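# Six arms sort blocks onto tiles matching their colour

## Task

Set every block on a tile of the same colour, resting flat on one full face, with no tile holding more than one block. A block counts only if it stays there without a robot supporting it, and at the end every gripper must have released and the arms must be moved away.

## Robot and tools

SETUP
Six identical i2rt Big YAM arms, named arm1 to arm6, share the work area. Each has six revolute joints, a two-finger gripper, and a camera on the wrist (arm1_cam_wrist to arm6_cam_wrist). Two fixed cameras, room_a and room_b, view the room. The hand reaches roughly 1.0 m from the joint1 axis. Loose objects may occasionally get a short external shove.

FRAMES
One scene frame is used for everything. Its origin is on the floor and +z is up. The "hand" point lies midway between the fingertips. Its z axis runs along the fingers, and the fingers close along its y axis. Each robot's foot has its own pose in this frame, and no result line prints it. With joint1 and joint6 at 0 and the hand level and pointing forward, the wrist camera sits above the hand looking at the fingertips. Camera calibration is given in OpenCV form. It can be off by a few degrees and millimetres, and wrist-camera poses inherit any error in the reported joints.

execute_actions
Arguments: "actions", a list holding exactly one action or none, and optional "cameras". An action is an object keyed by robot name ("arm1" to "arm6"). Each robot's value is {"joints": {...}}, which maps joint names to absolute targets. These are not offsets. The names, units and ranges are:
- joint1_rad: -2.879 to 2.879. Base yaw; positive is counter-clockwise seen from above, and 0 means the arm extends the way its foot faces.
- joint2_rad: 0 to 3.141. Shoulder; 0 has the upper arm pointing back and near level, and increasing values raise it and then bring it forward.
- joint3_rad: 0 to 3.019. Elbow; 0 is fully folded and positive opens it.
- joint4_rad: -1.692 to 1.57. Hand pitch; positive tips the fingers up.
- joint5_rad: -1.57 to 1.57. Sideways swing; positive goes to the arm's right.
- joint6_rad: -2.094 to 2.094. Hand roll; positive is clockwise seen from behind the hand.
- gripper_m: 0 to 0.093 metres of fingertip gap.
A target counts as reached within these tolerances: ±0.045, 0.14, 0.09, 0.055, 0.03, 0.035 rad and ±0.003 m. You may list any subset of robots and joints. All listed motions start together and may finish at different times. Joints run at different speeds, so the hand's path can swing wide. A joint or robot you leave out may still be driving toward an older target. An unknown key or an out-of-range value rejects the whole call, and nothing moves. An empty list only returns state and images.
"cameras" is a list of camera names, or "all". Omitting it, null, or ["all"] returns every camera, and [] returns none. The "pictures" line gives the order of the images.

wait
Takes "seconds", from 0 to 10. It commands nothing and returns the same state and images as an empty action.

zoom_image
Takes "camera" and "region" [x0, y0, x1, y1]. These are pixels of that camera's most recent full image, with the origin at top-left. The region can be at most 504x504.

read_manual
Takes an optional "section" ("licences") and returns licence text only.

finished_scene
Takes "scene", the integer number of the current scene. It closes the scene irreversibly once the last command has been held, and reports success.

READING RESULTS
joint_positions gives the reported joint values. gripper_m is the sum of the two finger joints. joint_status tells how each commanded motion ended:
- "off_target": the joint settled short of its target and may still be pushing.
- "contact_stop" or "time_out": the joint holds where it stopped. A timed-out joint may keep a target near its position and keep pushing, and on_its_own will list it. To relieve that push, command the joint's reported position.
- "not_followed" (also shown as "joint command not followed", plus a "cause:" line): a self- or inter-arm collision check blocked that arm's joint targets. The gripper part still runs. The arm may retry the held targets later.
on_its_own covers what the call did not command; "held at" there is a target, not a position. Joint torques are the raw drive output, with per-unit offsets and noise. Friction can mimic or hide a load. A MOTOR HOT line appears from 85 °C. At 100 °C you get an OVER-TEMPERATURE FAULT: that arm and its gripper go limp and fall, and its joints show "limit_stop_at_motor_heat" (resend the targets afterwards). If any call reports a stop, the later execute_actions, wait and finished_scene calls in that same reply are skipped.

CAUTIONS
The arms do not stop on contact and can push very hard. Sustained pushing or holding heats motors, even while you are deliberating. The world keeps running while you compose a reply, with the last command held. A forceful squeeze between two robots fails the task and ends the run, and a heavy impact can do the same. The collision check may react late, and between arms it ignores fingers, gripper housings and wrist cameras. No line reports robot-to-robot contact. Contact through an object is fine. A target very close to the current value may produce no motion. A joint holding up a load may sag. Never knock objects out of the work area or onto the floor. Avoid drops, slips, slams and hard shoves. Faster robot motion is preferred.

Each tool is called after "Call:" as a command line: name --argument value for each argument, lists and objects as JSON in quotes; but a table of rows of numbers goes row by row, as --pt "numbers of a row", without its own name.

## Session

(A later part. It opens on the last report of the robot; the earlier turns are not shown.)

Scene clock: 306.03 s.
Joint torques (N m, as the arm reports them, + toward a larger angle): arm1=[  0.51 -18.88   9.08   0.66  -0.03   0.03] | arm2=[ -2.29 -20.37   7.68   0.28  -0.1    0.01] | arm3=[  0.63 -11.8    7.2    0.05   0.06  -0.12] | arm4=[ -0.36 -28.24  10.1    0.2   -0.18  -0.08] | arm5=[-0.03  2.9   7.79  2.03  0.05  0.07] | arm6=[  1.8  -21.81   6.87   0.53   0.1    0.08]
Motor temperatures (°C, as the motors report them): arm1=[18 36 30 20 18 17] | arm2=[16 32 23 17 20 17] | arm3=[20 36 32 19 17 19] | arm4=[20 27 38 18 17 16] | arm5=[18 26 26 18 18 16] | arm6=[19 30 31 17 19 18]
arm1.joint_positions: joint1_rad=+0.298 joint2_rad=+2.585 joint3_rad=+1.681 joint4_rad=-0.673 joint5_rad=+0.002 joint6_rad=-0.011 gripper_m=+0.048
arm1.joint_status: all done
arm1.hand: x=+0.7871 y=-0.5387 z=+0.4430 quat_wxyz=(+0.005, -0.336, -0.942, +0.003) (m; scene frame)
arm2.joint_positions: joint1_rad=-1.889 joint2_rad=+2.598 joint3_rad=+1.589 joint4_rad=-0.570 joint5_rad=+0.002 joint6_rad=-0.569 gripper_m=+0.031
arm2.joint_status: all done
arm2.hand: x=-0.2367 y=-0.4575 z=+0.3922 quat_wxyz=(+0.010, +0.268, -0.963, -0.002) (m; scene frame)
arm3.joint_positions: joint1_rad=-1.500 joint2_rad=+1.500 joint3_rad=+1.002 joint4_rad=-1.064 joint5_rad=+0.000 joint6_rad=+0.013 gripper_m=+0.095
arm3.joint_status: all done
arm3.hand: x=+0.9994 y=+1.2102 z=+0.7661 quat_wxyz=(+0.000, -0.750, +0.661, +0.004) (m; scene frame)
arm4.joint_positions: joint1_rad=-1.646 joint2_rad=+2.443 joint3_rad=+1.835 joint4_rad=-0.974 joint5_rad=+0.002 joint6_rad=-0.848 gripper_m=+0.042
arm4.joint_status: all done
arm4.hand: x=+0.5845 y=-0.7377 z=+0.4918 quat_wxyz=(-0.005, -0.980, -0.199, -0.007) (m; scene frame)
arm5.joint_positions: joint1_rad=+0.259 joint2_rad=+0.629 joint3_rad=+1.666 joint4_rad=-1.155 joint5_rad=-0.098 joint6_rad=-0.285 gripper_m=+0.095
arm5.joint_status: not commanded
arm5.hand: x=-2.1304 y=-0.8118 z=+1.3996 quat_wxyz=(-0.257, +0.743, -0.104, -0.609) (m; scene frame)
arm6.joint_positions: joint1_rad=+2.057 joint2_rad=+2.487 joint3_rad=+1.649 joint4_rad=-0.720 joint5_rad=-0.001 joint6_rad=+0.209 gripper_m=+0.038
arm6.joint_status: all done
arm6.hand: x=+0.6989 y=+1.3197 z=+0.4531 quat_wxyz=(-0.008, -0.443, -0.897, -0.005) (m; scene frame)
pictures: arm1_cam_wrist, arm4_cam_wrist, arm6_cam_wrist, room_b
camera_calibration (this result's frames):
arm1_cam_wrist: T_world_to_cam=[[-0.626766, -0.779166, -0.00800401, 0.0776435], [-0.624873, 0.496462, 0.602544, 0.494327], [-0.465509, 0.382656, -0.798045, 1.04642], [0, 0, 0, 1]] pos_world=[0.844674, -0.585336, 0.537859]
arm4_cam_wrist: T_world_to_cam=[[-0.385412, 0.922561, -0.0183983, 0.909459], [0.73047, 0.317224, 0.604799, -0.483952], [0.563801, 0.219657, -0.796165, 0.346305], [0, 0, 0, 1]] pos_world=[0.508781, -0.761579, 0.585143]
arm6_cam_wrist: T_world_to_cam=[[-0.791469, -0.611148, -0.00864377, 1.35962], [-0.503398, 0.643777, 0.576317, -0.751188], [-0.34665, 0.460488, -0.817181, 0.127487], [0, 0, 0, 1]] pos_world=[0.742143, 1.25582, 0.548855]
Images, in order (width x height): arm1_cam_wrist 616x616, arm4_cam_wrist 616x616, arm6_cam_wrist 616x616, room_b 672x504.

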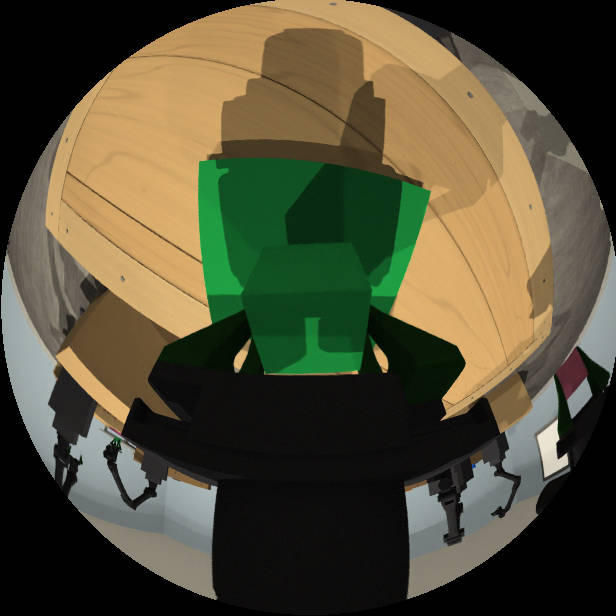

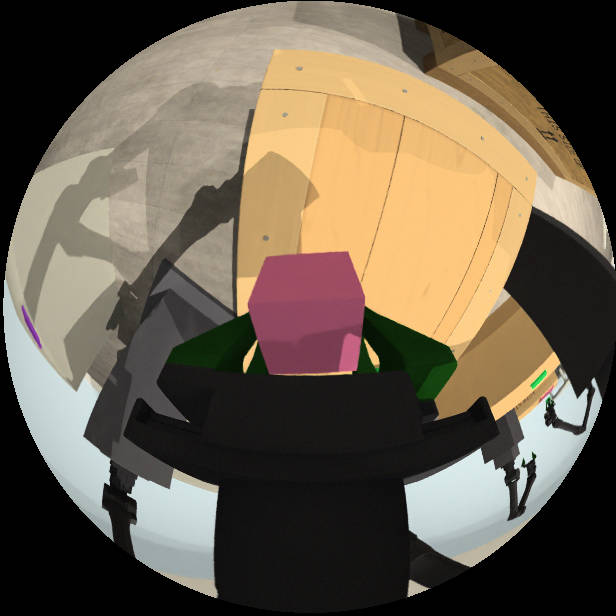

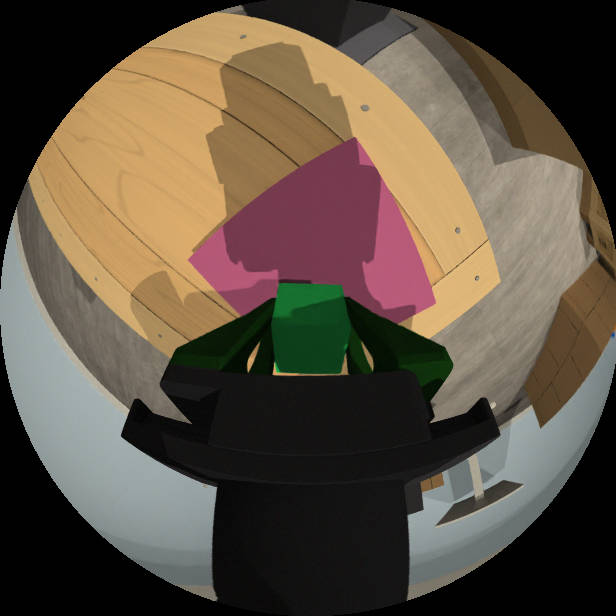

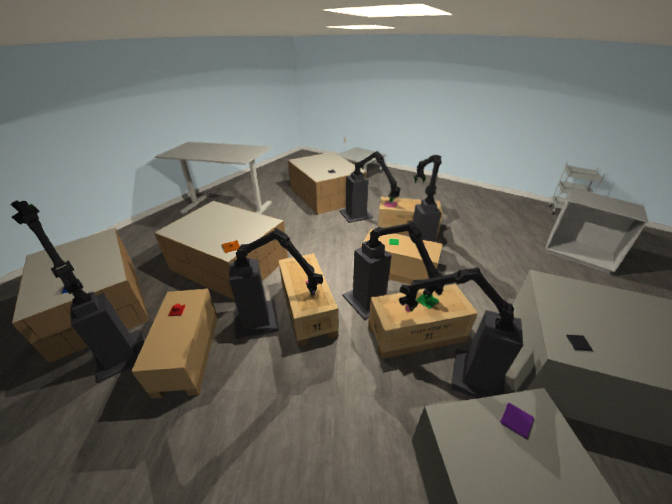

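Call:
execute_actions --actions '[{"arm1":{"joints":{"joint2_rad":2.635,"joint4_rad":-0.63}},"arm2":{"joints":{"joint2_rad":2.598,"gripper_m":0.093}},"arm4":{"joints":{"joint1_rad":-1.71,"joint2_rad":2.545,"joint4_rad":-0.84}},"arm6":{"joints":{"joint2_rad":2.54,"joint4_rad":-0.675}}}]' --cameras '["arm4_cam_wrist","arm6_cam_wrist","arm1_cam_wrist","arm2_cam_wrist"]'

Scene clock: 324.53 s.
Joint torques (N m, as the arm reports them, + toward a larger angle): arm1=[  0.65 -17.73   8.89   0.74  -0.01   0.02] | arm2=[ -2.37 -23.81   7.63   0.23  -0.02   0.  ] | arm3=[  0.73 -11.76   7.21   0.03   0.04  -0.1 ] | arm4=[  1.13 -27.88   8.56   0.72  -0.14  -0.1 ] | arm5=[-0.04  2.89  7.8   2.02  0.06  0.07] | arm6=[  1.93 -19.59   6.67   0.7    0.1    0.07]
Motor temperatures (°C, as the motors report them): arm1=[18 36 32 20 18 17] | arm2=[16 31 23 17 20 17] | arm3=[20 36 32 19 17 19] | arm4=[20 29 39 18 17 16] | arm5=[18 26 26 18 18 16] | arm6=[19 34 31 17 19 18]
arm1.joint_positions: joint1_rad=+0.298 joint2_rad=+2.613 joint3_rad=+1.683 joint4_rad=-0.644 joint5_rad=+0.000 joint6_rad=-0.011 gripper_m=+0.048
arm1.joint_status: all done
arm1.hand: x=+0.7845 y=-0.5363 z=+0.4269 quat_wxyz=(+0.003, -0.336, -0.942, +0.003) (m; scene frame)
arm2.joint_positions: joint1_rad=-1.889 joint2_rad=+2.598 joint3_rad=+1.589 joint4_rad=-0.570 joint5_rad=-0.001 joint6_rad=-0.570 gripper_m=+0.093
arm2.joint_status: all done
arm2.hand: x=-0.2365 y=-0.4571 z=+0.3922 quat_wxyz=(+0.010, +0.268, -0.963, -0.003) (m; scene frame)
arm3.joint_positions: joint1_rad=-1.500 joint2_rad=+1.500 joint3_rad=+1.002 joint4_rad=-1.064 joint5_rad=+0.000 joint6_rad=+0.013 gripper_m=+0.095
arm3.joint_status: not commanded
arm3.hand: x=+0.9994 y=+1.2102 z=+0.7661 quat_wxyz=(+0.000, -0.750, +0.661, +0.004) (m; scene frame)
arm4.joint_positions: joint1_rad=-1.718 joint2_rad=+2.553 joint3_rad=+1.847 joint4_rad=-0.855 joint5_rad=+0.001 joint6_rad=-0.849 gripper_m=+0.042
arm4.joint_status: all done
arm4.hand: x=+0.6057 y=-0.6953 z=+0.4245 quat_wxyz=(+0.001, -0.986, -0.165, +0.001) (m; scene frame)
arm5.joint_positions: joint1_rad=+0.259 joint2_rad=+0.629 joint3_rad=+1.666 joint4_rad=-1.155 joint5_rad=-0.098 joint6_rad=-0.285 gripper_m=+0.095
arm5.joint_status: not commanded
arm5.hand: x=-2.1304 y=-0.8118 z=+1.3996 quat_wxyz=(-0.257, +0.743, -0.104, -0.609) (m; scene frame)
arm6.joint_positions: joint1_rad=+2.057 joint2_rad=+2.517 joint3_rad=+1.649 joint4_rad=-0.689 joint5_rad=-0.001 joint6_rad=+0.209 gripper_m=+0.038
arm6.joint_status: all done
arm6.hand: x=+0.6967 y=+1.3218 z=+0.4356 quat_wxyz=(-0.009, -0.443, -0.897, -0.005) (m; scene frame)
pictures: arm1_cam_wrist, arm2_cam_wrist, arm4_cam_wrist, arm6_cam_wrist
camera_calibration (this result's frames):
arm1_cam_wrist: T_world_to_cam=[[-0.626731, -0.779178, -0.00947949, 0.0783181], [-0.626699, 0.496781, 0.600381, 0.50377], [-0.463094, 0.382218, -0.799658, 1.03], [0, 0, 0, 1]] pos_world=[0.841782, -0.582922, 0.521933]
arm2_cam_wrist: T_world_to_cam=[[0.520154, -0.854029, -0.00859873, -0.26714], [-0.670358, -0.414484, 0.615486, -0.58254], [-0.529207, -0.314383, -0.788101, 0.166854], [0, 0, 0, 1]] pos_world=[-0.163256, -0.417143, 0.487746]
arm4_cam_wrist: T_world_to_cam=[[-0.31994, 0.947434, -0.0026236, 0.848207], [0.762088, 0.258993, 0.593418, -0.526983], [0.562904, 0.187859, -0.80489, 0.253579], [0, 0, 0, 1]] pos_world=[0.530242, -0.714773, 0.51905]
arm6_cam_wrist: T_world_to_cam=[[-0.791471, -0.611142, -0.00887574, 1.35915], [-0.503889, 0.644214, 0.575399, -0.743475], [-0.345933, 0.459884, -0.817824, 0.111991], [0, 0, 0, 1]] pos_world=[0.73984, 1.25809, 0.531447]
Images, in order (width x height): arm1_cam_wrist 616x616, arm2_cam_wrist 616x616, arm4_cam_wrist 616x616, arm6_cam_wrist 616x616.

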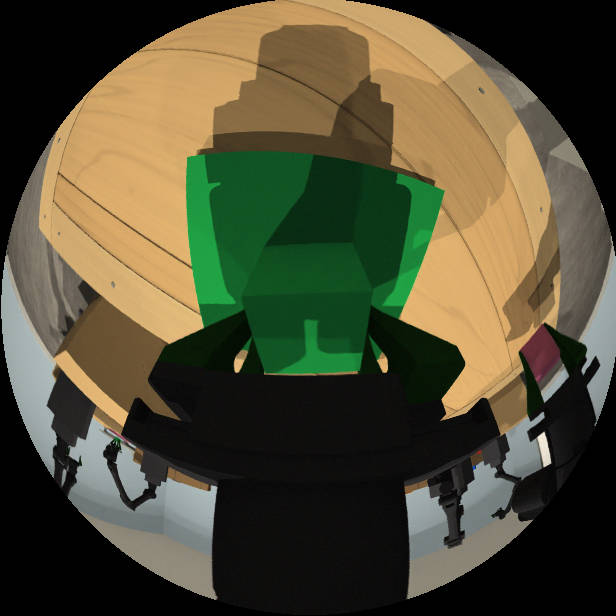

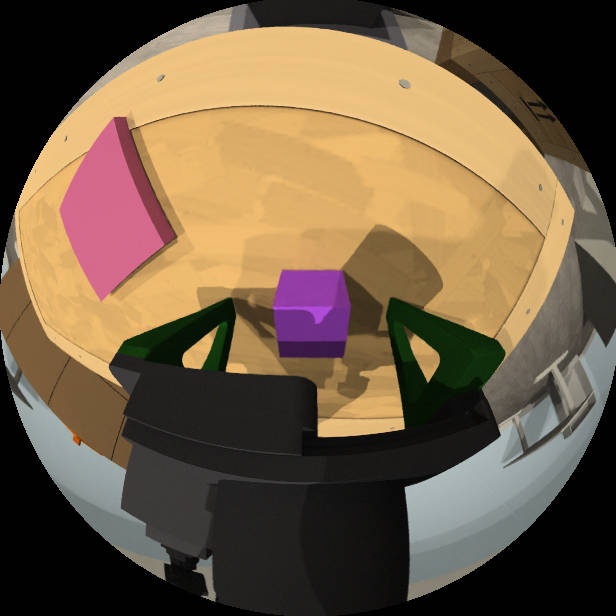

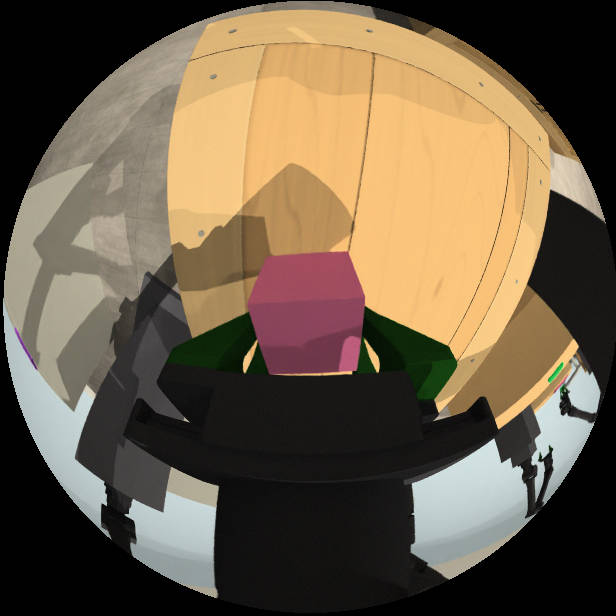

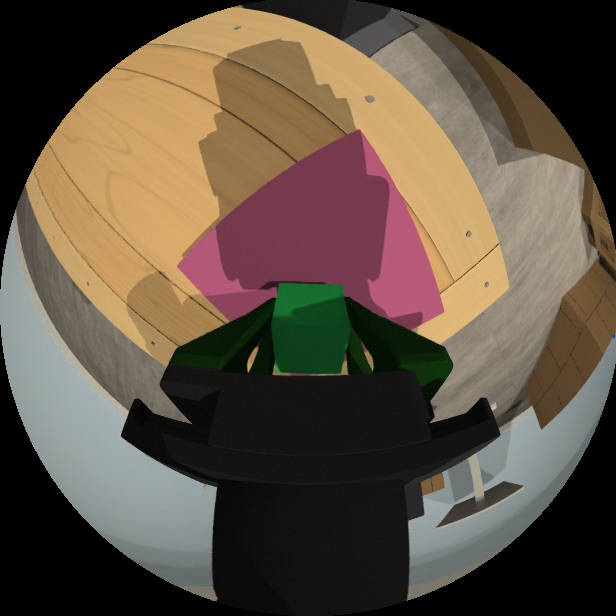

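Call:
execute_actions --actions '[{"arm1":{"joints":{"joint2_rad":2.665,"joint4_rad":-0.61}},"arm2":{"joints":{"joint2_rad":1.7,"joint4_rad":-1.4}},"arm4":{"joints":{"joint2_rad":2.61,"joint4_rad":-0.81}},"arm6":{"joints":{"joint2_rad":2.568,"joint4_rad":-0.65}}}]' --cameras '[]'

Scene clock: 334.43 s.
Joint torques (N m, as the arm reports them, + toward a larger angle): arm1=[  0.55 -15.31   8.84   1.44   0.03   0.02] | arm2=[ -2.2  -17.93  12.29  -0.13  -0.01  -0.02] | arm3=[  0.43 -11.7    7.16   0.07   0.06  -0.12] | arm4=[  1.14 -25.98   8.27   0.72  -0.14  -0.1 ] | arm5=[-0.05  2.86  7.8   2.02  0.06  0.07] | arm6=[  1.88 -19.47   6.48   0.66   0.1    0.08]
Motor temperatures (°C, as the motors report them): arm1=[18 36 32 20 18 17] | arm2=[16 32 24 17 20 17] | arm3=[20 36 32 19 17 19] | arm4=[20 30 38 18 17 16] | arm5=[18 26 26 18 18 16] | arm6=[19 34 30 17 19 18]
arm1.joint_positions: joint1_rad=+0.298 joint2_rad=+2.614 joint3_rad=+1.683 joint4_rad=-0.640 joint5_rad=+0.000 joint6_rad=-0.011 gripper_m=+0.048
arm1.joint_status: all done
arm1.hand: x=+0.7849 y=-0.5366 z=+0.4260 quat_wxyz=(+0.002, -0.336, -0.942, +0.003) (m; scene frame)
arm2.joint_positions: joint1_rad=-1.889 joint2_rad=+1.695 joint3_rad=+1.590 joint4_rad=-1.391 joint5_rad=-0.001 joint6_rad=-0.570 gripper_m=+0.093
arm2.joint_status: all done
arm2.hand: x=-0.2782 y=-0.4561 z=+0.9065 quat_wxyz=(-0.030, +0.268, -0.963, +0.009) (m; scene frame)
arm3.joint_positions: joint1_rad=-1.500 joint2_rad=+1.500 joint3_rad=+1.002 joint4_rad=-1.064 joint5_rad=+0.000 joint6_rad=+0.013 gripper_m=+0.095
arm3.joint_status: not commanded
arm3.hand: x=+0.9994 y=+1.2102 z=+0.7661 quat_wxyz=(+0.000, -0.750, +0.661, +0.004) (m; scene frame)
arm4.joint_positions: joint1_rad=-1.718 joint2_rad=+2.604 joint3_rad=+1.847 joint4_rad=-0.824 joint5_rad=+0.001 joint6_rad=-0.849 gripper_m=+0.042
arm4.joint_status: all done
arm4.hand: x=+0.6153 y=-0.7008 z=+0.3913 quat_wxyz=(-0.005, -0.986, -0.165, -0.007) (m; scene frame)
arm5.joint_positions: joint1_rad=+0.259 joint2_rad=+0.629 joint3_rad=+1.666 joint4_rad=-1.155 joint5_rad=-0.098 joint6_rad=-0.285 gripper_m=+0.095
arm5.joint_status: not commanded
arm5.hand: x=-2.1304 y=-0.8118 z=+1.3996 quat_wxyz=(-0.257, +0.743, -0.104, -0.609) (m; scene frame)
arm6.joint_positions: joint1_rad=+2.057 joint2_rad=+2.543 joint3_rad=+1.649 joint4_rad=-0.664 joint5_rad=-0.001 joint6_rad=+0.209 gripper_m=+0.038
arm6.joint_status: all done
arm6.hand: x=+0.6940 y=+1.3244 z=+0.4200 quat_wxyz=(-0.008, -0.443, -0.897, -0.005) (m; scene frame)
pictures: none
No camera images: the call's "cameras" was empty. Leave "cameras" out to get every camera's image.

Call:
execute_actions --actions '[{"arm1":{"joints":{"joint2_rad":2.614,"joint4_rad":-0.64,"gripper_m":0.093}},"arm2":{"joints":{"joint1_rad":-0.5,"joint2_rad":1.4,"joint3_rad":1.2,"joint4_rad":-1.3}},"arm4":{"joints":{"joint2_rad":2.64}},"arm6":{"joints":{"joint2_rad":2.585}}}]' --cameras '["arm4_cam_wrist","arm1_cam_wrist","arm6_cam_wrist"]'

Scene clock: 342.87 s.
Joint torques (N m, as the arm reports them, + toward a larger angle): arm1=[  0.56 -19.19   8.73   0.13   0.03   0.02] | arm2=[ -1.79 -13.6    9.9    0.5   -0.06   0.03] | arm3=[  0.36 -11.67   7.21   0.1    0.03  -0.1 ] | arm4=[  1.13 -25.1    8.12   0.58  -0.13  -0.09] | arm5=[-0.02  2.91  7.79  2.01  0.05  0.07] | arm6=[  1.79 -18.24   6.52   0.68   0.1    0.09]
Motor temperatures (°C, as the motors report them): arm1=[18 36 32 20 18 17] | arm2=[16 31 25 17 20 17] | arm3=[20 36 32 19 17 19] | arm4=[20 30 38 18 17 16] | arm5=[18 25 26 18 18 16] | arm6=[19 34 30 17 19 18]
arm1.joint_positions: joint1_rad=+0.298 joint2_rad=+2.614 joint3_rad=+1.684 joint4_rad=-0.640 joint5_rad=+0.000 joint6_rad=-0.011 gripper_m=+0.093
arm1.joint_status: all done
arm1.hand: x=+0.7854 y=-0.5370 z=+0.4262 quat_wxyz=(+0.001, -0.336, -0.942, +0.004) (m; scene frame)
arm2.joint_positions: joint1_rad=-0.501 joint2_rad=+1.407 joint3_rad=+1.209 joint4_rad=-1.307 joint5_rad=+0.000 joint6_rad=-0.570 gripper_m=+0.093
arm2.joint_status: all done
arm2.hand: x=-0.7250 y=-0.0327 z=+0.8943 quat_wxyz=(-0.027, +0.822, -0.569, -0.018) (m; scene frame)
arm3.joint_positions: joint1_rad=-1.500 joint2_rad=+1.500 joint3_rad=+1.002 joint4_rad=-1.064 joint5_rad=+0.000 joint6_rad=+0.013 gripper_m=+0.095
arm3.joint_status: not commanded
arm3.hand: x=+0.9994 y=+1.2102 z=+0.7661 quat_wxyz=(+0.000, -0.750, +0.661, +0.004) (m; scene frame)
arm4.joint_positions: joint1_rad=-1.718 joint2_rad=+2.616 joint3_rad=+1.848 joint4_rad=-0.822 joint5_rad=+0.001 joint6_rad=-0.850 gripper_m=+0.042
arm4.joint_status: all done
arm4.hand: x=+0.6183 y=-0.7025 z=+0.3841 quat_wxyz=(-0.008, -0.986, -0.165, -0.011) (m; scene frame)
arm5.joint_positions: joint1_rad=+0.259 joint2_rad=+0.629 joint3_rad=+1.666 joint4_rad=-1.155 joint5_rad=-0.098 joint6_rad=-0.285 gripper_m=+0.095
arm5.joint_status: not commanded
arm5.hand: x=-2.1304 y=-0.8118 z=+1.3996 quat_wxyz=(-0.257, +0.743, -0.104, -0.609) (m; scene frame)
arm6.joint_positions: joint1_rad=+2.057 joint2_rad=+2.544 joint3_rad=+1.649 joint4_rad=-0.664 joint5_rad=-0.001 joint6_rad=+0.209 gripper_m=+0.038
arm6.joint_status: all done
arm6.hand: x=+0.6937 y=+1.3246 z=+0.4195 quat_wxyz=(-0.008, -0.443, -0.897, -0.005) (m; scene frame)
pictures: arm1_cam_wrist, arm4_cam_wrist, arm6_cam_wrist
camera_calibration (this result's frames):
arm1_cam_wrist: T_world_to_cam=[[-0.626973, -0.778984, -0.00940046, 0.0785472], [-0.628454, 0.498613, 0.597019, 0.508842], [-0.460381, 0.380223, -0.802172, 1.02802], [0, 0, 0, 1]] pos_world=[0.842312, -0.583405, 0.5216]
arm4_cam_wrist: T_world_to_cam=[[-0.320317, 0.946984, -0.0248756, 0.867488], [0.746348, 0.26845, 0.609015, -0.500455], [0.583405, 0.176512, -0.792769, 0.190055], [0, 0, 0, 1]] pos_world=[0.540506, -0.720697, 0.477033]
arm6_cam_wrist: T_world_to_cam=[[-0.791468, -0.611151, -0.00848913, 1.35823], [-0.503071, 0.643486, 0.576928, -0.737772], [-0.347127, 0.460891, -0.816751, 0.0956094], [0, 0, 0, 1]] pos_world=[0.737037, 1.26077, 0.515261]
Images, in order (width x height): arm1_cam_wrist 616x616, arm4_cam_wrist 616x616, arm6_cam_wrist 616x616.

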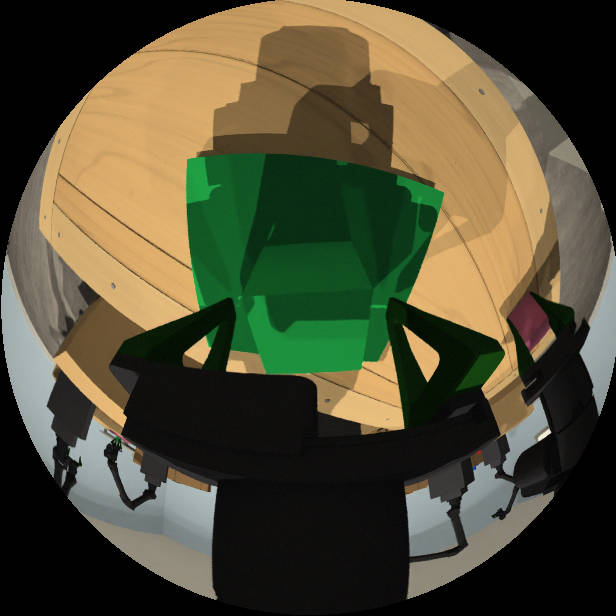

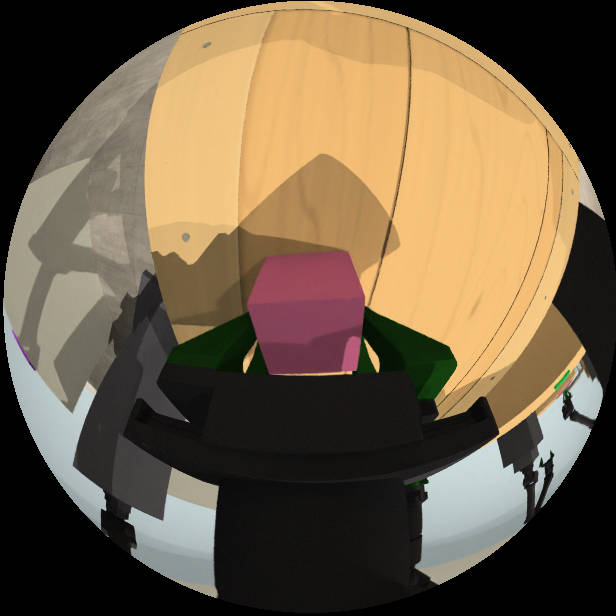

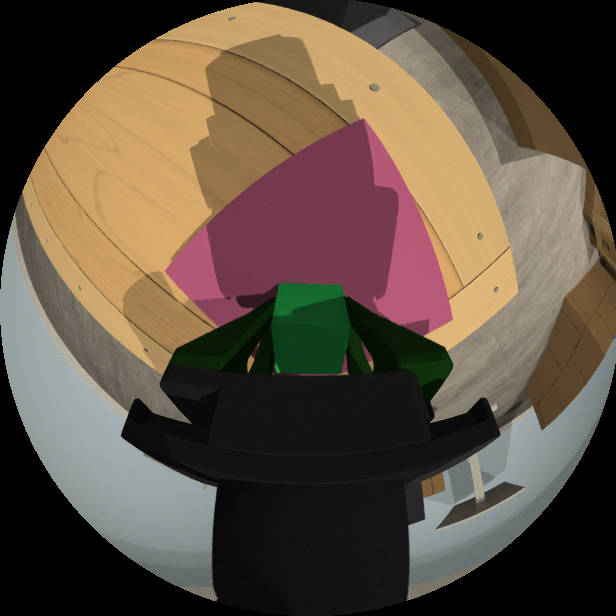

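Call:
execute_actions --actions '[{"arm1":{"joints":{"joint2_rad":2.35,"joint4_rad":-0.9}},"arm4":{"joints":{"joint2_rad":2.66,"joint4_rad":-0.79}},"arm6":{"joints":{"joint2_rad":2.544,"gripper_m":0.093}}}]' --cameras '["arm4_cam_wrist","arm1_cam_wrist"]'

Scene clock: 349.03 s.
Joint torques (N m, as the arm reports them, + toward a larger angle): arm1=[  0.52 -17.9    9.05  -0.32   0.03   0.02] | arm2=[ -1.93 -13.44   9.91   0.44  -0.06   0.02] | arm3=[  0.25 -11.81   7.2    0.17   0.04  -0.12] | arm4=[  1.13 -23.58   8.14   0.94  -0.14  -0.09] | arm5=[-0.04  2.87  7.8   2.02  0.05  0.07] | arm6=[  1.96 -21.13   6.53   0.66   0.1    0.08]
Motor temperatures (°C, as the motors report them): arm1=[18 36 32 20 18 17] | arm2=[16 30 25 17 20 17] | arm3=[20 36 32 19 17 19] | arm4=[20 30 37 18 17 16] | arm5=[18 25 26 18 18 16] | arm6=[19 34 30 17 19 18]
arm1.joint_positions: joint1_rad=+0.298 joint2_rad=+2.325 joint3_rad=+1.705 joint4_rad=-0.885 joint5_rad=+0.000 joint6_rad=-0.011 gripper_m=+0.093
arm1.joint_status: all done
arm1.hand: x=+0.8217 y=-0.5657 z=+0.6087 quat_wxyz=(-0.029, -0.336, -0.941, +0.015) (m; scene frame)
arm2.joint_positions: joint1_rad=-0.501 joint2_rad=+1.407 joint3_rad=+1.209 joint4_rad=-1.307 joint5_rad=+0.000 joint6_rad=-0.570 gripper_m=+0.093
arm2.joint_status: not commanded
arm2.hand: x=-0.7250 y=-0.0327 z=+0.8943 quat_wxyz=(-0.027, +0.822, -0.569, -0.018) (m; scene frame)
arm3.joint_positions: joint1_rad=-1.500 joint2_rad=+1.500 joint3_rad=+1.002 joint4_rad=-1.064 joint5_rad=+0.000 joint6_rad=+0.013 gripper_m=+0.095
arm3.joint_status: not commanded
arm3.hand: x=+0.9994 y=+1.2102 z=+0.7661 quat_wxyz=(+0.000, -0.750, +0.661, +0.004) (m; scene frame)
arm4.joint_positions: joint1_rad=-1.718 joint2_rad=+2.617 joint3_rad=+1.848 joint4_rad=-0.811 joint5_rad=+0.001 joint6_rad=-0.850 gripper_m=+0.042
arm4.joint_status: all done
arm4.hand: x=+0.6163 y=-0.7014 z=+0.3836 quat_wxyz=(-0.005, -0.986, -0.165, -0.007) (m; scene frame)
arm5.joint_positions: joint1_rad=+0.259 joint2_rad=+0.629 joint3_rad=+1.666 joint4_rad=-1.155 joint5_rad=-0.098 joint6_rad=-0.285 gripper_m=+0.095
arm5.joint_status: not commanded
arm5.hand: x=-2.1304 y=-0.8118 z=+1.3996 quat_wxyz=(-0.257, +0.743, -0.104, -0.609) (m; scene frame)
arm6.joint_positions: joint1_rad=+2.057 joint2_rad=+2.544 joint3_rad=+1.649 joint4_rad=-0.664 joint5_rad=-0.001 joint6_rad=+0.209 gripper_m=+0.093
arm6.joint_status: all done
arm6.hand: x=+0.6937 y=+1.3246 z=+0.4195 quat_wxyz=(-0.008, -0.443, -0.896, -0.005) (m; scene frame)
pictures: arm1_cam_wrist, arm4_cam_wrist
camera_calibration (this result's frames):
arm1_cam_wrist: T_world_to_cam=[[-0.626154, -0.779657, -0.00816146, 0.0789616], [-0.657254, 0.522162, 0.543474, 0.506646], [-0.419461, 0.345662, -0.839387, 1.1715], [0, 0, 0, 1]] pos_world=[0.873837, -0.607932, 0.708637]
arm4_cam_wrist: T_world_to_cam=[[-0.320496, 0.947089, -0.0174593, 0.863071], [0.751573, 0.265465, 0.603876, -0.502267], [0.576559, 0.180418, -0.796887, 0.199143], [0, 0, 0, 1]] pos_world=[0.539283, -0.719999, 0.47707]
Images, in order (width x height): arm1_cam_wrist 616x616, arm4_cam_wrist 616x616.

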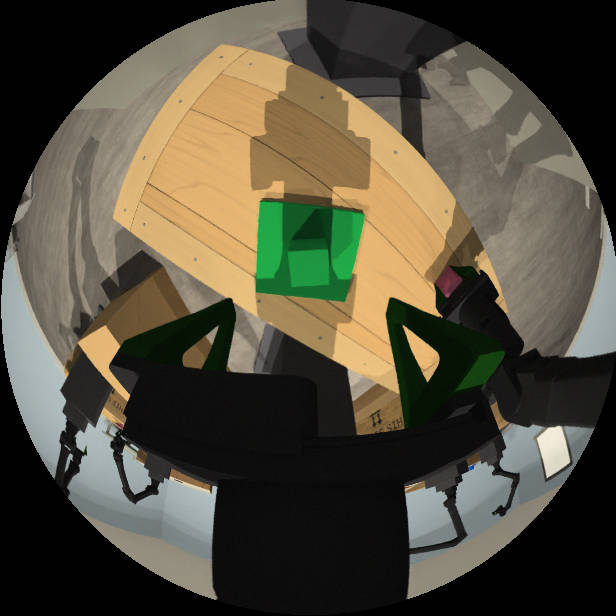

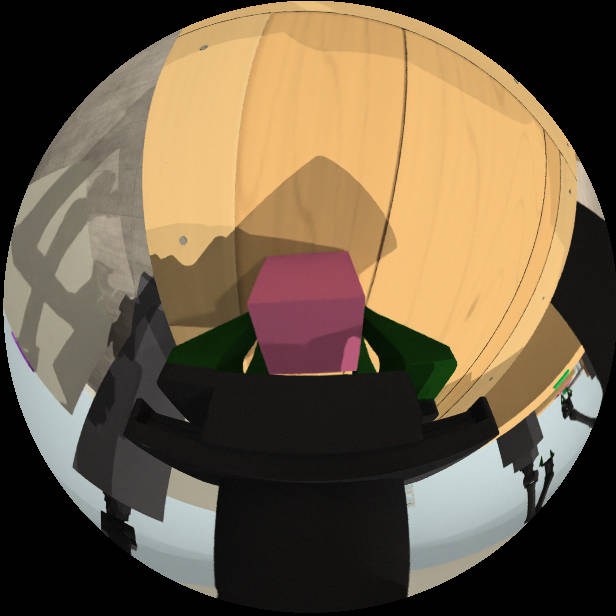

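Call:
execute_actions --actions '[{"arm4":{"joints":{"joint2_rad":2.617,"joint4_rad":-0.811,"gripper_m":0.093}},"arm6":{"joints":{"joint2_rad":1.8,"joint4_rad":-1.4}},"arm1":{"joints":{"joint2_rad":2.1,"joint3_rad":1.45,"joint4_rad":-0.92}}}]' --cameras '[]'

Call:
execute_actions --actions '[{"arm4":{"joints":{"joint2_rad":2.2,"joint4_rad":-1.2}},"arm6":{"joints":{"joint1_rad":2.8,"joint2_rad":1.4,"joint3_rad":1.2,"joint4_rad":-1.3}},"arm3":{"joints":{"joint1_rad":-1.035,"joint2_rad":2.3,"joint3_rad":1.75,"joint4_rad":-1.0,"joint6_rad":0}}}]' --cameras '["arm4_cam_wrist","arm3_cam_wrist","room_b"]'

Scene clock: 361.27 s.
Joint torques (N m, as the arm reports them, + toward a larger angle): arm1=[  0.57 -17.54   6.72  -0.25   0.03   0.02] | arm2=[ -1.91 -13.46   9.85   0.52  -0.05   0.02] | arm3=[  0.37 -11.96   7.23   0.1    0.05  -0.14] | arm4=[  0.9  -27.15   8.13   0.2   -0.1   -0.09] | arm5=[-0.01  2.87  7.8   2.02  0.06  0.07] | arm6=[  1.81 -16.06   9.17  -0.34   0.1    0.07]
Motor temperatures (°C, as the motors report them): arm1=[18 36 32 20 18 17] | arm2=[16 29 25 17 20 17] | arm3=[20 35 32 19 17 19] | arm4=[20 30 37 18 17 16] | arm5=[18 25 26 18 18 16] | arm6=[19 35 30 17 19 18]
arm1.joint_positions: joint1_rad=+0.298 joint2_rad=+2.104 joint3_rad=+1.460 joint4_rad=-0.910 joint5_rad=+0.000 joint6_rad=-0.011 gripper_m=+0.093
arm1.joint_status: all done
arm1.hand: x=+0.7642 y=-0.5171 z=+0.6629 quat_wxyz=(-0.006, -0.336, -0.942, +0.006) (m; scene frame)
arm2.joint_positions: joint1_rad=-0.501 joint2_rad=+1.407 joint3_rad=+1.209 joint4_rad=-1.307 joint5_rad=+0.000 joint6_rad=-0.570 gripper_m=+0.093
arm2.joint_status: not commanded
arm2.hand: x=-0.7250 y=-0.0327 z=+0.8943 quat_wxyz=(-0.027, +0.822, -0.569, -0.018) (m; scene frame)
arm3.joint_positions: joint1_rad=-1.500 joint2_rad=+1.500 joint3_rad=+1.002 joint4_rad=-1.064 joint5_rad=+0.000 joint6_rad=+0.013 gripper_m=+0.095
arm3.joint_status: not commanded
arm3.hand: x=+0.9994 y=+1.2102 z=+0.7661 quat_wxyz=(+0.000, -0.750, +0.661, +0.004) (m; scene frame)
arm4.joint_positions: joint1_rad=-1.716 joint2_rad=+2.617 joint3_rad=+1.848 joint4_rad=-0.811 joint5_rad=+0.000 joint6_rad=-0.850 gripper_m=+0.093
arm4.joint_status: all done
arm4.hand: x=+0.6155 y=-0.7026 z=+0.3838 quat_wxyz=(-0.005, -0.986, -0.166, -0.006) (m; scene frame)
arm5.joint_positions: joint1_rad=+0.259 joint2_rad=+0.629 joint3_rad=+1.666 joint4_rad=-1.155 joint5_rad=-0.098 joint6_rad=-0.285 gripper_m=+0.095
arm5.joint_status: not commanded
arm5.hand: x=-2.1304 y=-0.8118 z=+1.3996 quat_wxyz=(-0.257, +0.743, -0.104, -0.609) (m; scene frame)
arm6.joint_positions: joint1_rad=+2.057 joint2_rad=+1.788 joint3_rad=+1.658 joint4_rad=-1.385 joint5_rad=-0.001 joint6_rad=+0.209 gripper_m=+0.093
arm6.joint_status: all done
arm6.hand: x=+0.6497 y=+1.3549 z=+0.8666 quat_wxyz=(-0.029, -0.443, -0.896, +0.001) (m; scene frame)
pictures: none
No camera images: the call's "cameras" was empty. Leave "cameras" out to get every camera's image.

Scene clock: 362.93 s.
Joint torques (N m, as the arm reports them, + toward a larger angle): arm1=[  0.58 -17.49   6.73  -0.22   0.03   0.02] | arm2=[ -1.77 -13.16   9.92   0.45  -0.05   0.01] | arm3=[  0.26 -23.49  10.01   0.27   0.08  -0.12] | arm4=[  0.95 -26.57   8.92  -0.13  -0.1   -0.08] | arm5=[-0.06  2.91  7.8   2.02  0.05  0.07] | arm6=[ 2.55 -9.56  8.16  0.62  0.13  0.07]
Motor temperatures (°C, as the motors report them): arm1=[18 36 32 20 18 17] | arm2=[16 29 25 17 20 17] | arm3=[20 36 33 19 17 19] | arm4=[20 30 37 18 17 16] | arm5=[18 25 26 18 18 16] | arm6=[19 34 30 17 19 18]
arm1.joint_positions: joint1_rad=+0.298 joint2_rad=+2.104 joint3_rad=+1.460 joint4_rad=-0.910 joint5_rad=+0.000 joint6_rad=-0.011 gripper_m=+0.093
arm1.joint_status: not commanded
arm1.hand: x=+0.7642 y=-0.5171 z=+0.6629 quat_wxyz=(-0.006, -0.336, -0.942, +0.006) (m; scene frame)
arm2.joint_positions: joint1_rad=-0.501 joint2_rad=+1.407 joint3_rad=+1.209 joint4_rad=-1.307 joint5_rad=+0.000 joint6_rad=-0.570 gripper_m=+0.093
arm2.joint_status: not commanded
arm2.hand: x=-0.7250 y=-0.0327 z=+0.8943 quat_wxyz=(-0.027, +0.822, -0.569, -0.018) (m; scene frame)
arm3.joint_positions: joint1_rad=-1.027 joint2_rad=+2.309 joint3_rad=+1.707 joint4_rad=-1.001 joint5_rad=+0.000 joint6_rad=+0.013 gripper_m=+0.095
arm3.joint_status: all done
arm3.hand: x=+0.6897 y=+1.3320 z=+0.5852 quat_wxyz=(-0.010, -0.884, +0.467, -0.013) (m; scene frame)
arm4.joint_positions: joint1_rad=-1.716 joint2_rad=+2.202 joint3_rad=+1.861 joint4_rad=-1.188 joint5_rad=+0.000 joint6_rad=-0.850 gripper_m=+0.093
arm4.joint_status: all done
arm4.hand: x=+0.6015 y=-0.6945 z=+0.6559 quat_wxyz=(+0.010, -0.986, -0.166, +0.013) (m; scene frame)
arm5.joint_positions: joint1_rad=+0.259 joint2_rad=+0.629 joint3_rad=+1.666 joint4_rad=-1.155 joint5_rad=-0.098 joint6_rad=-0.285 gripper_m=+0.095
arm5.joint_status: not commanded
arm5.hand: x=-2.1304 y=-0.8118 z=+1.3996 quat_wxyz=(-0.257, +0.743, -0.104, -0.609) (m; scene frame)
arm6.joint_positions: joint1_rad=+2.797 joint2_rad=+1.384 joint3_rad=+1.207 joint4_rad=-1.309 joint5_rad=-0.001 joint6_rad=+0.210 gripper_m=+0.093
arm6.joint_status: all done
arm6.hand: x=+0.6381 y=+1.7337 z=+0.8820 quat_wxyz=(-0.046, -0.090, -0.995, -0.011) (m; scene frame)
pictures: arm3_cam_wrist, arm4_cam_wrist, room_b
camera_calibration (this result's frames):
arm3_cam_wrist: T_world_to_cam=[[0.830116, 0.557286, -0.018416, -1.30121], [0.449446, -0.649203, 0.613624, 0.19988], [0.330009, -0.517656, -0.789384, 1.04595], [0, 0, 0, 1]] pos_world=[0.645147, 1.39635, 0.679039]
arm4_cam_wrist: T_world_to_cam=[[-0.322618, 0.946335, 0.0191585, 0.833278], [0.776952, 0.253204, 0.576398, -0.663106], [0.540614, 0.200841, -0.816945, 0.47239], [0, 0, 0, 1]] pos_world=[0.528651, -0.715535, 0.752165]
Images, in order (width x height): arm3_cam_wrist 616x616, arm4_cam_wrist 616x616, room_b 672x504.

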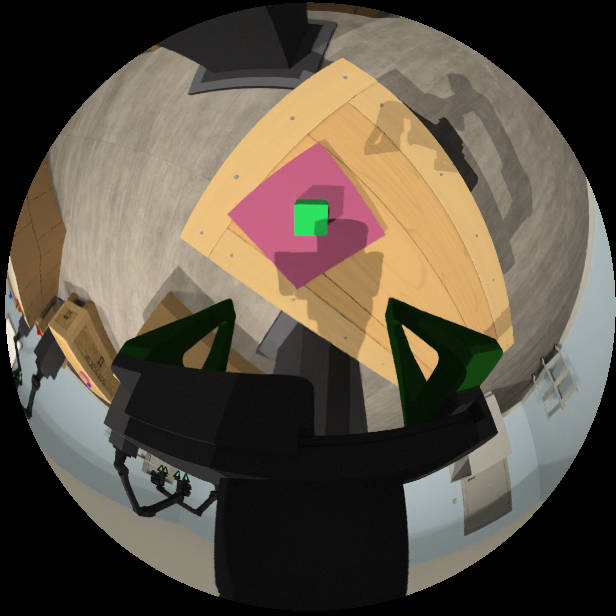

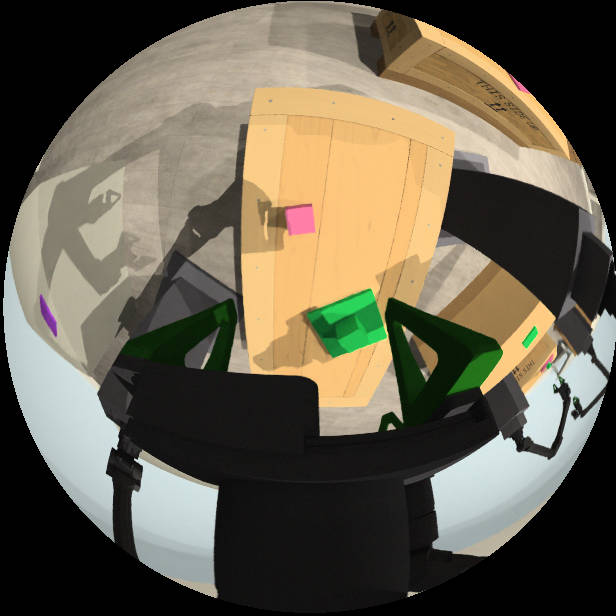

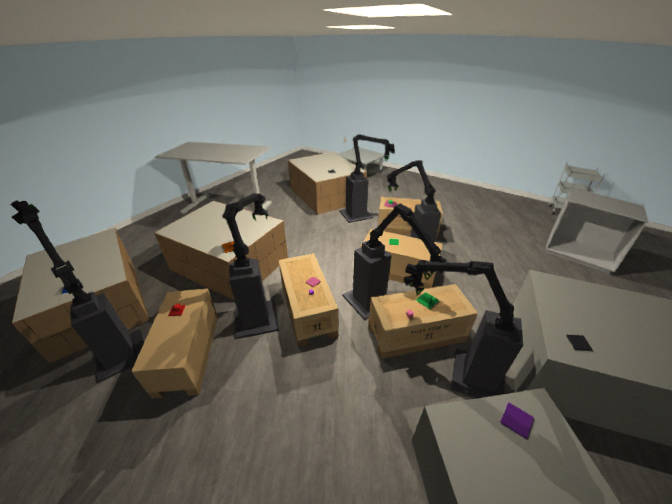

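Call:
execute_actions --actions '[{"arm4":{"joints":{"joint1_rad":0.23,"joint2_rad":2.12,"joint3_rad":2.07,"joint4_rad":-1.49,"joint6_rad":0}},"arm3":{"joints":{"joint2_rad":2.59,"joint3_rad":1.825,"joint4_rad":-0.75}}}]' --cameras '["arm4_cam_wrist","arm3_cam_wrist"]'

Scene clock: 386.33 s.
Joint torques (N m, as the arm reports them, + toward a larger angle): arm1=[  0.58 -17.43   6.73  -0.24   0.03   0.02] | arm2=[ -1.99 -13.51   9.82   0.5   -0.05   0.02] | arm3=[ -0.14 -25.38   7.19   0.8    0.06  -0.11] | arm4=[ -0.81 -25.82   9.97  -0.19   0.05   0.1 ] | arm5=[-0.03  2.9   7.8   2.02  0.06  0.07] | arm6=[ 2.64 -9.29  8.16  0.66  0.12  0.05]
Motor temperatures (°C, as the motors report them): arm1=[18 36 31 20 18 17] | arm2=[16 28 25 17 20 17] | arm3=[20 42 36 19 17 19] | arm4=[20 31 38 18 17 16] | arm5=[18 25 26 18 18 16] | arm6=[19 30 32 17 19 18]
arm1.joint_positions: joint1_rad=+0.298 joint2_rad=+2.104 joint3_rad=+1.460 joint4_rad=-0.910 joint5_rad=+0.000 joint6_rad=-0.011 gripper_m=+0.093
arm1.joint_status: not commanded
arm1.hand: x=+0.7642 y=-0.5171 z=+0.6629 quat_wxyz=(-0.006, -0.336, -0.942, +0.006) (m; scene frame)
arm2.joint_positions: joint1_rad=-0.501 joint2_rad=+1.407 joint3_rad=+1.209 joint4_rad=-1.307 joint5_rad=+0.000 joint6_rad=-0.570 gripper_m=+0.093
arm2.joint_status: not commanded
arm2.hand: x=-0.7250 y=-0.0327 z=+0.8943 quat_wxyz=(-0.027, +0.822, -0.569, -0.018) (m; scene frame)
arm3.joint_positions: joint1_rad=-1.027 joint2_rad=+2.603 joint3_rad=+1.811 joint4_rad=-0.761 joint5_rad=+0.000 joint6_rad=+0.013 gripper_m=+0.095
arm3.joint_status: all done
arm3.hand: x=+0.6774 y=+1.3477 z=+0.4306 quat_wxyz=(+0.001, -0.884, +0.467, +0.009) (m; scene frame)
arm4.joint_positions: joint1_rad=+0.234 joint2_rad=+2.128 joint3_rad=+2.055 joint4_rad=-1.476 joint5_rad=-0.001 joint6_rad=-0.011 gripper_m=+0.093
arm4.joint_status: all done
arm4.hand: x=+1.0916 y=-1.6852 z=+0.7833 quat_wxyz=(-0.011, -0.750, -0.661, +0.007) (m; scene frame)
arm5.joint_positions: joint1_rad=+0.259 joint2_rad=+0.629 joint3_rad=+1.666 joint4_rad=-1.155 joint5_rad=-0.098 joint6_rad=-0.285 gripper_m=+0.095
arm5.joint_status: not commanded
arm5.hand: x=-2.1304 y=-0.8118 z=+1.3996 quat_wxyz=(-0.257, +0.743, -0.104, -0.609) (m; scene frame)
arm6.joint_positions: joint1_rad=+2.797 joint2_rad=+1.384 joint3_rad=+1.207 joint4_rad=-1.309 joint5_rad=-0.001 joint6_rad=+0.210 gripper_m=+0.093
arm6.joint_status: not commanded
arm6.hand: x=+0.6381 y=+1.7337 z=+0.8820 quat_wxyz=(-0.046, -0.090, -0.995, -0.011) (m; scene frame)
pictures: arm3_cam_wrist, arm4_cam_wrist
camera_calibration (this result's frames):
arm3_cam_wrist: T_world_to_cam=[[0.829777, 0.557758, -0.0193856, -1.30257], [0.465753, -0.672928, 0.574667, 0.348205], [0.30748, -0.485874, -0.818158, 0.92088], [0, 0, 0, 1]] pos_world=[0.635515, 1.40827, 0.528072]
arm4_cam_wrist: T_world_to_cam=[[-0.991285, 0.131035, -0.0135372, 1.3081], [0.0995981, 0.812765, 0.574015, 0.817752], [0.0862186, 0.567665, -0.818733, 1.62609], [0, 0, 0, 1]] pos_world=[1.07505, -1.75912, 0.87964]
Images, in order (width x height): arm3_cam_wrist 616x616, arm4_cam_wrist 616x616.

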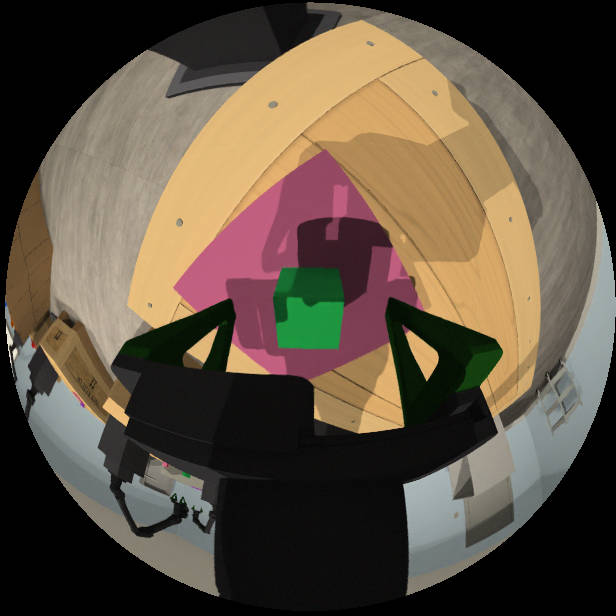

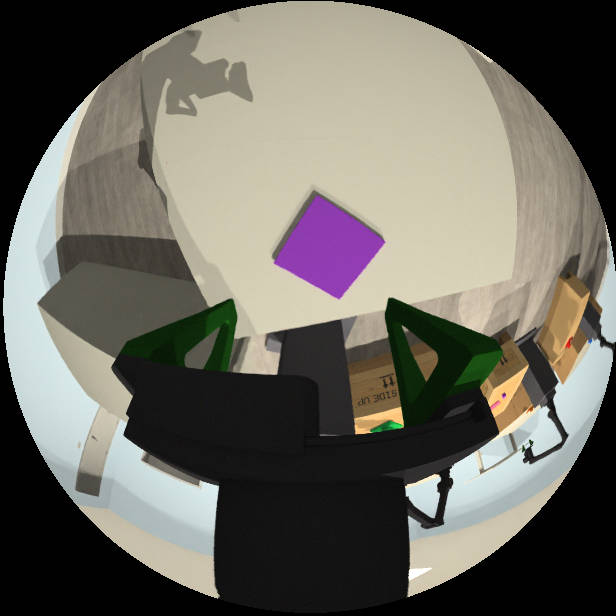

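Call:
execute_actions --actions '[{"arm4":{"joints":{"joint1_rad":0.19,"joint2_rad":2.1,"joint3_rad":1.82,"joint4_rad":-1.27}},"arm3":{"joints":{"joint2_rad":2.66}},"arm1":{"joints":{"joint1_rad":-0.075,"joint2_rad":2.525,"joint3_rad":1.745,"joint4_rad":-0.76,"joint6_rad":0.16}}}]' --cameras '["arm4_cam_wrist","arm3_cam_wrist","arm1_cam_wrist"]'

Scene clock: 398.20 s.
Joint torques (N m, as the arm reports them, + toward a larger angle): arm1=[ -1.63 -20.71   8.79   0.29   0.     0.06] | arm2=[ -2.09 -13.59   9.89   0.43  -0.05   0.  ] | arm3=[  0.   -22.94   6.86   0.61   0.08  -0.12] | arm4=[  0.84 -24.74   9.07   0.81   0.05   0.1 ] | arm5=[-0.01  2.85  7.8   2.01  0.05  0.07] | arm6=[ 2.64 -9.33  8.16  0.65  0.13  0.06]
Motor temperatures (°C, as the motors report them): arm1=[18 36 31 20 18 17] | arm2=[16 28 25 17 20 17] | arm3=[20 43 34 19 17 19] | arm4=[20 31 39 18 17 16] | arm5=[18 25 26 18 18 16] | arm6=[19 29 32 17 19 18]
arm1.joint_positions: joint1_rad=-0.068 joint2_rad=+2.536 joint3_rad=+1.718 joint4_rad=-0.764 joint5_rad=+0.001 joint6_rad=+0.146 gripper_m=+0.093
arm1.joint_status: all done
arm1.hand: x=+0.6232 y=-0.6949 z=+0.4832 quat_wxyz=(+0.006, -0.568, -0.823, +0.002) (m; scene frame)
arm2.joint_positions: joint1_rad=-0.501 joint2_rad=+1.407 joint3_rad=+1.209 joint4_rad=-1.307 joint5_rad=+0.000 joint6_rad=-0.570 gripper_m=+0.093
arm2.joint_status: not commanded
arm2.hand: x=-0.7250 y=-0.0327 z=+0.8943 quat_wxyz=(-0.027, +0.822, -0.569, -0.018) (m; scene frame)
arm3.joint_positions: joint1_rad=-1.027 joint2_rad=+2.645 joint3_rad=+1.811 joint4_rad=-0.760 joint5_rad=+0.000 joint6_rad=+0.013 gripper_m=+0.095
arm3.joint_status: all done
arm3.hand: x=+0.6866 y=+1.3343 z=+0.4044 quat_wxyz=(-0.009, -0.884, +0.467, -0.009) (m; scene frame)
arm4.joint_positions: joint1_rad=+0.187 joint2_rad=+2.099 joint3_rad=+1.811 joint4_rad=-1.285 joint5_rad=-0.001 joint6_rad=-0.010 gripper_m=+0.093
arm4.joint_status: all done
arm4.hand: x=+1.0663 y=-1.6519 z=+0.7098 quat_wxyz=(-0.004, -0.766, -0.643, -0.002) (m; scene frame)
arm5.joint_positions: joint1_rad=+0.259 joint2_rad=+0.629 joint3_rad=+1.666 joint4_rad=-1.155 joint5_rad=-0.098 joint6_rad=-0.285 gripper_m=+0.095
arm5.joint_status: not commanded
arm5.hand: x=-2.1304 y=-0.8118 z=+1.3996 quat_wxyz=(-0.257, +0.743, -0.104, -0.609) (m; scene frame)
arm6.joint_positions: joint1_rad=+2.797 joint2_rad=+1.384 joint3_rad=+1.207 joint4_rad=-1.309 joint5_rad=-0.001 joint6_rad=+0.210 gripper_m=+0.093
arm6.joint_status: not commanded
arm6.hand: x=+0.6381 y=+1.7337 z=+0.8820 quat_wxyz=(-0.046, -0.090, -0.995, -0.011) (m; scene frame)
pictures: arm1_cam_wrist, arm3_cam_wrist, arm4_cam_wrist
camera_calibration (this result's frames):
arm1_cam_wrist: T_world_to_cam=[[-0.932038, -0.362281, -0.00760798, 0.333256], [-0.293226, 0.741715, 0.603222, 0.408669], [-0.212893, 0.564457, -0.797537, 1.03067], [0, 0, 0, 1]] pos_world=[0.649862, -0.764154, 0.578015]
arm3_cam_wrist: T_world_to_cam=[[0.830062, 0.557362, -0.0185782, -1.30321], [0.452217, -0.653232, 0.607279, 0.319796], [0.326338, -0.512481, -0.794271, 0.903026], [0, 0, 0, 1]] pos_world=[0.642438, 1.39804, 0.49883]
arm4_cam_wrist: T_world_to_cam=[[-0.98388, 0.178297, -0.0138236, 1.34805], [0.135389, 0.793146, 0.593793, 0.750741], [0.116835, 0.582349, -0.804499, 1.53071], [0, 0, 0, 1]] pos_world=[1.04583, -1.72721, 0.804308]
Images, in order (width x height): arm1_cam_wrist 616x616, arm3_cam_wrist 616x616, arm4_cam_wrist 616x616.

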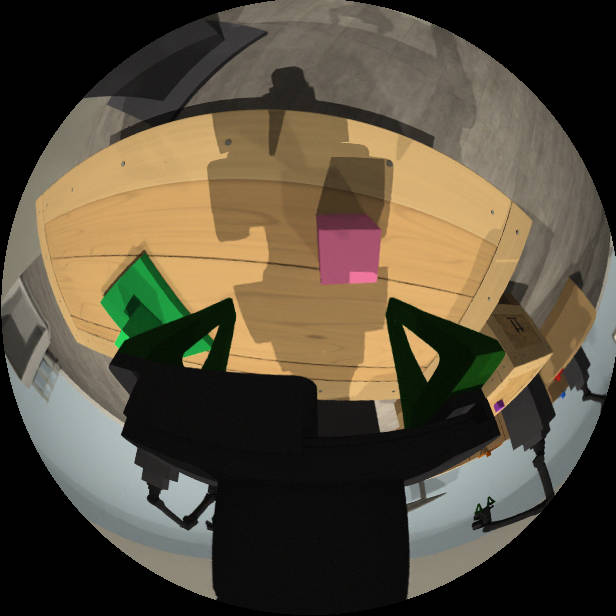

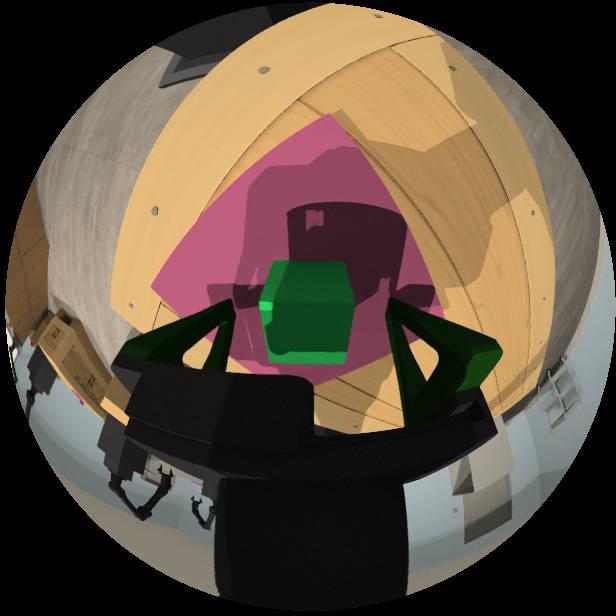

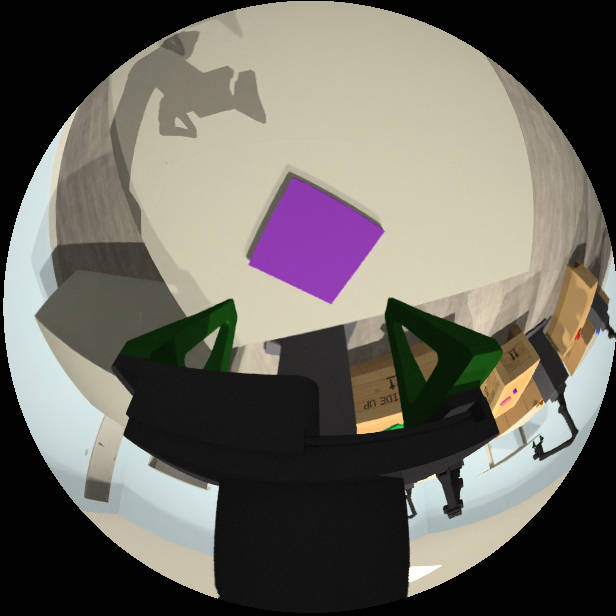

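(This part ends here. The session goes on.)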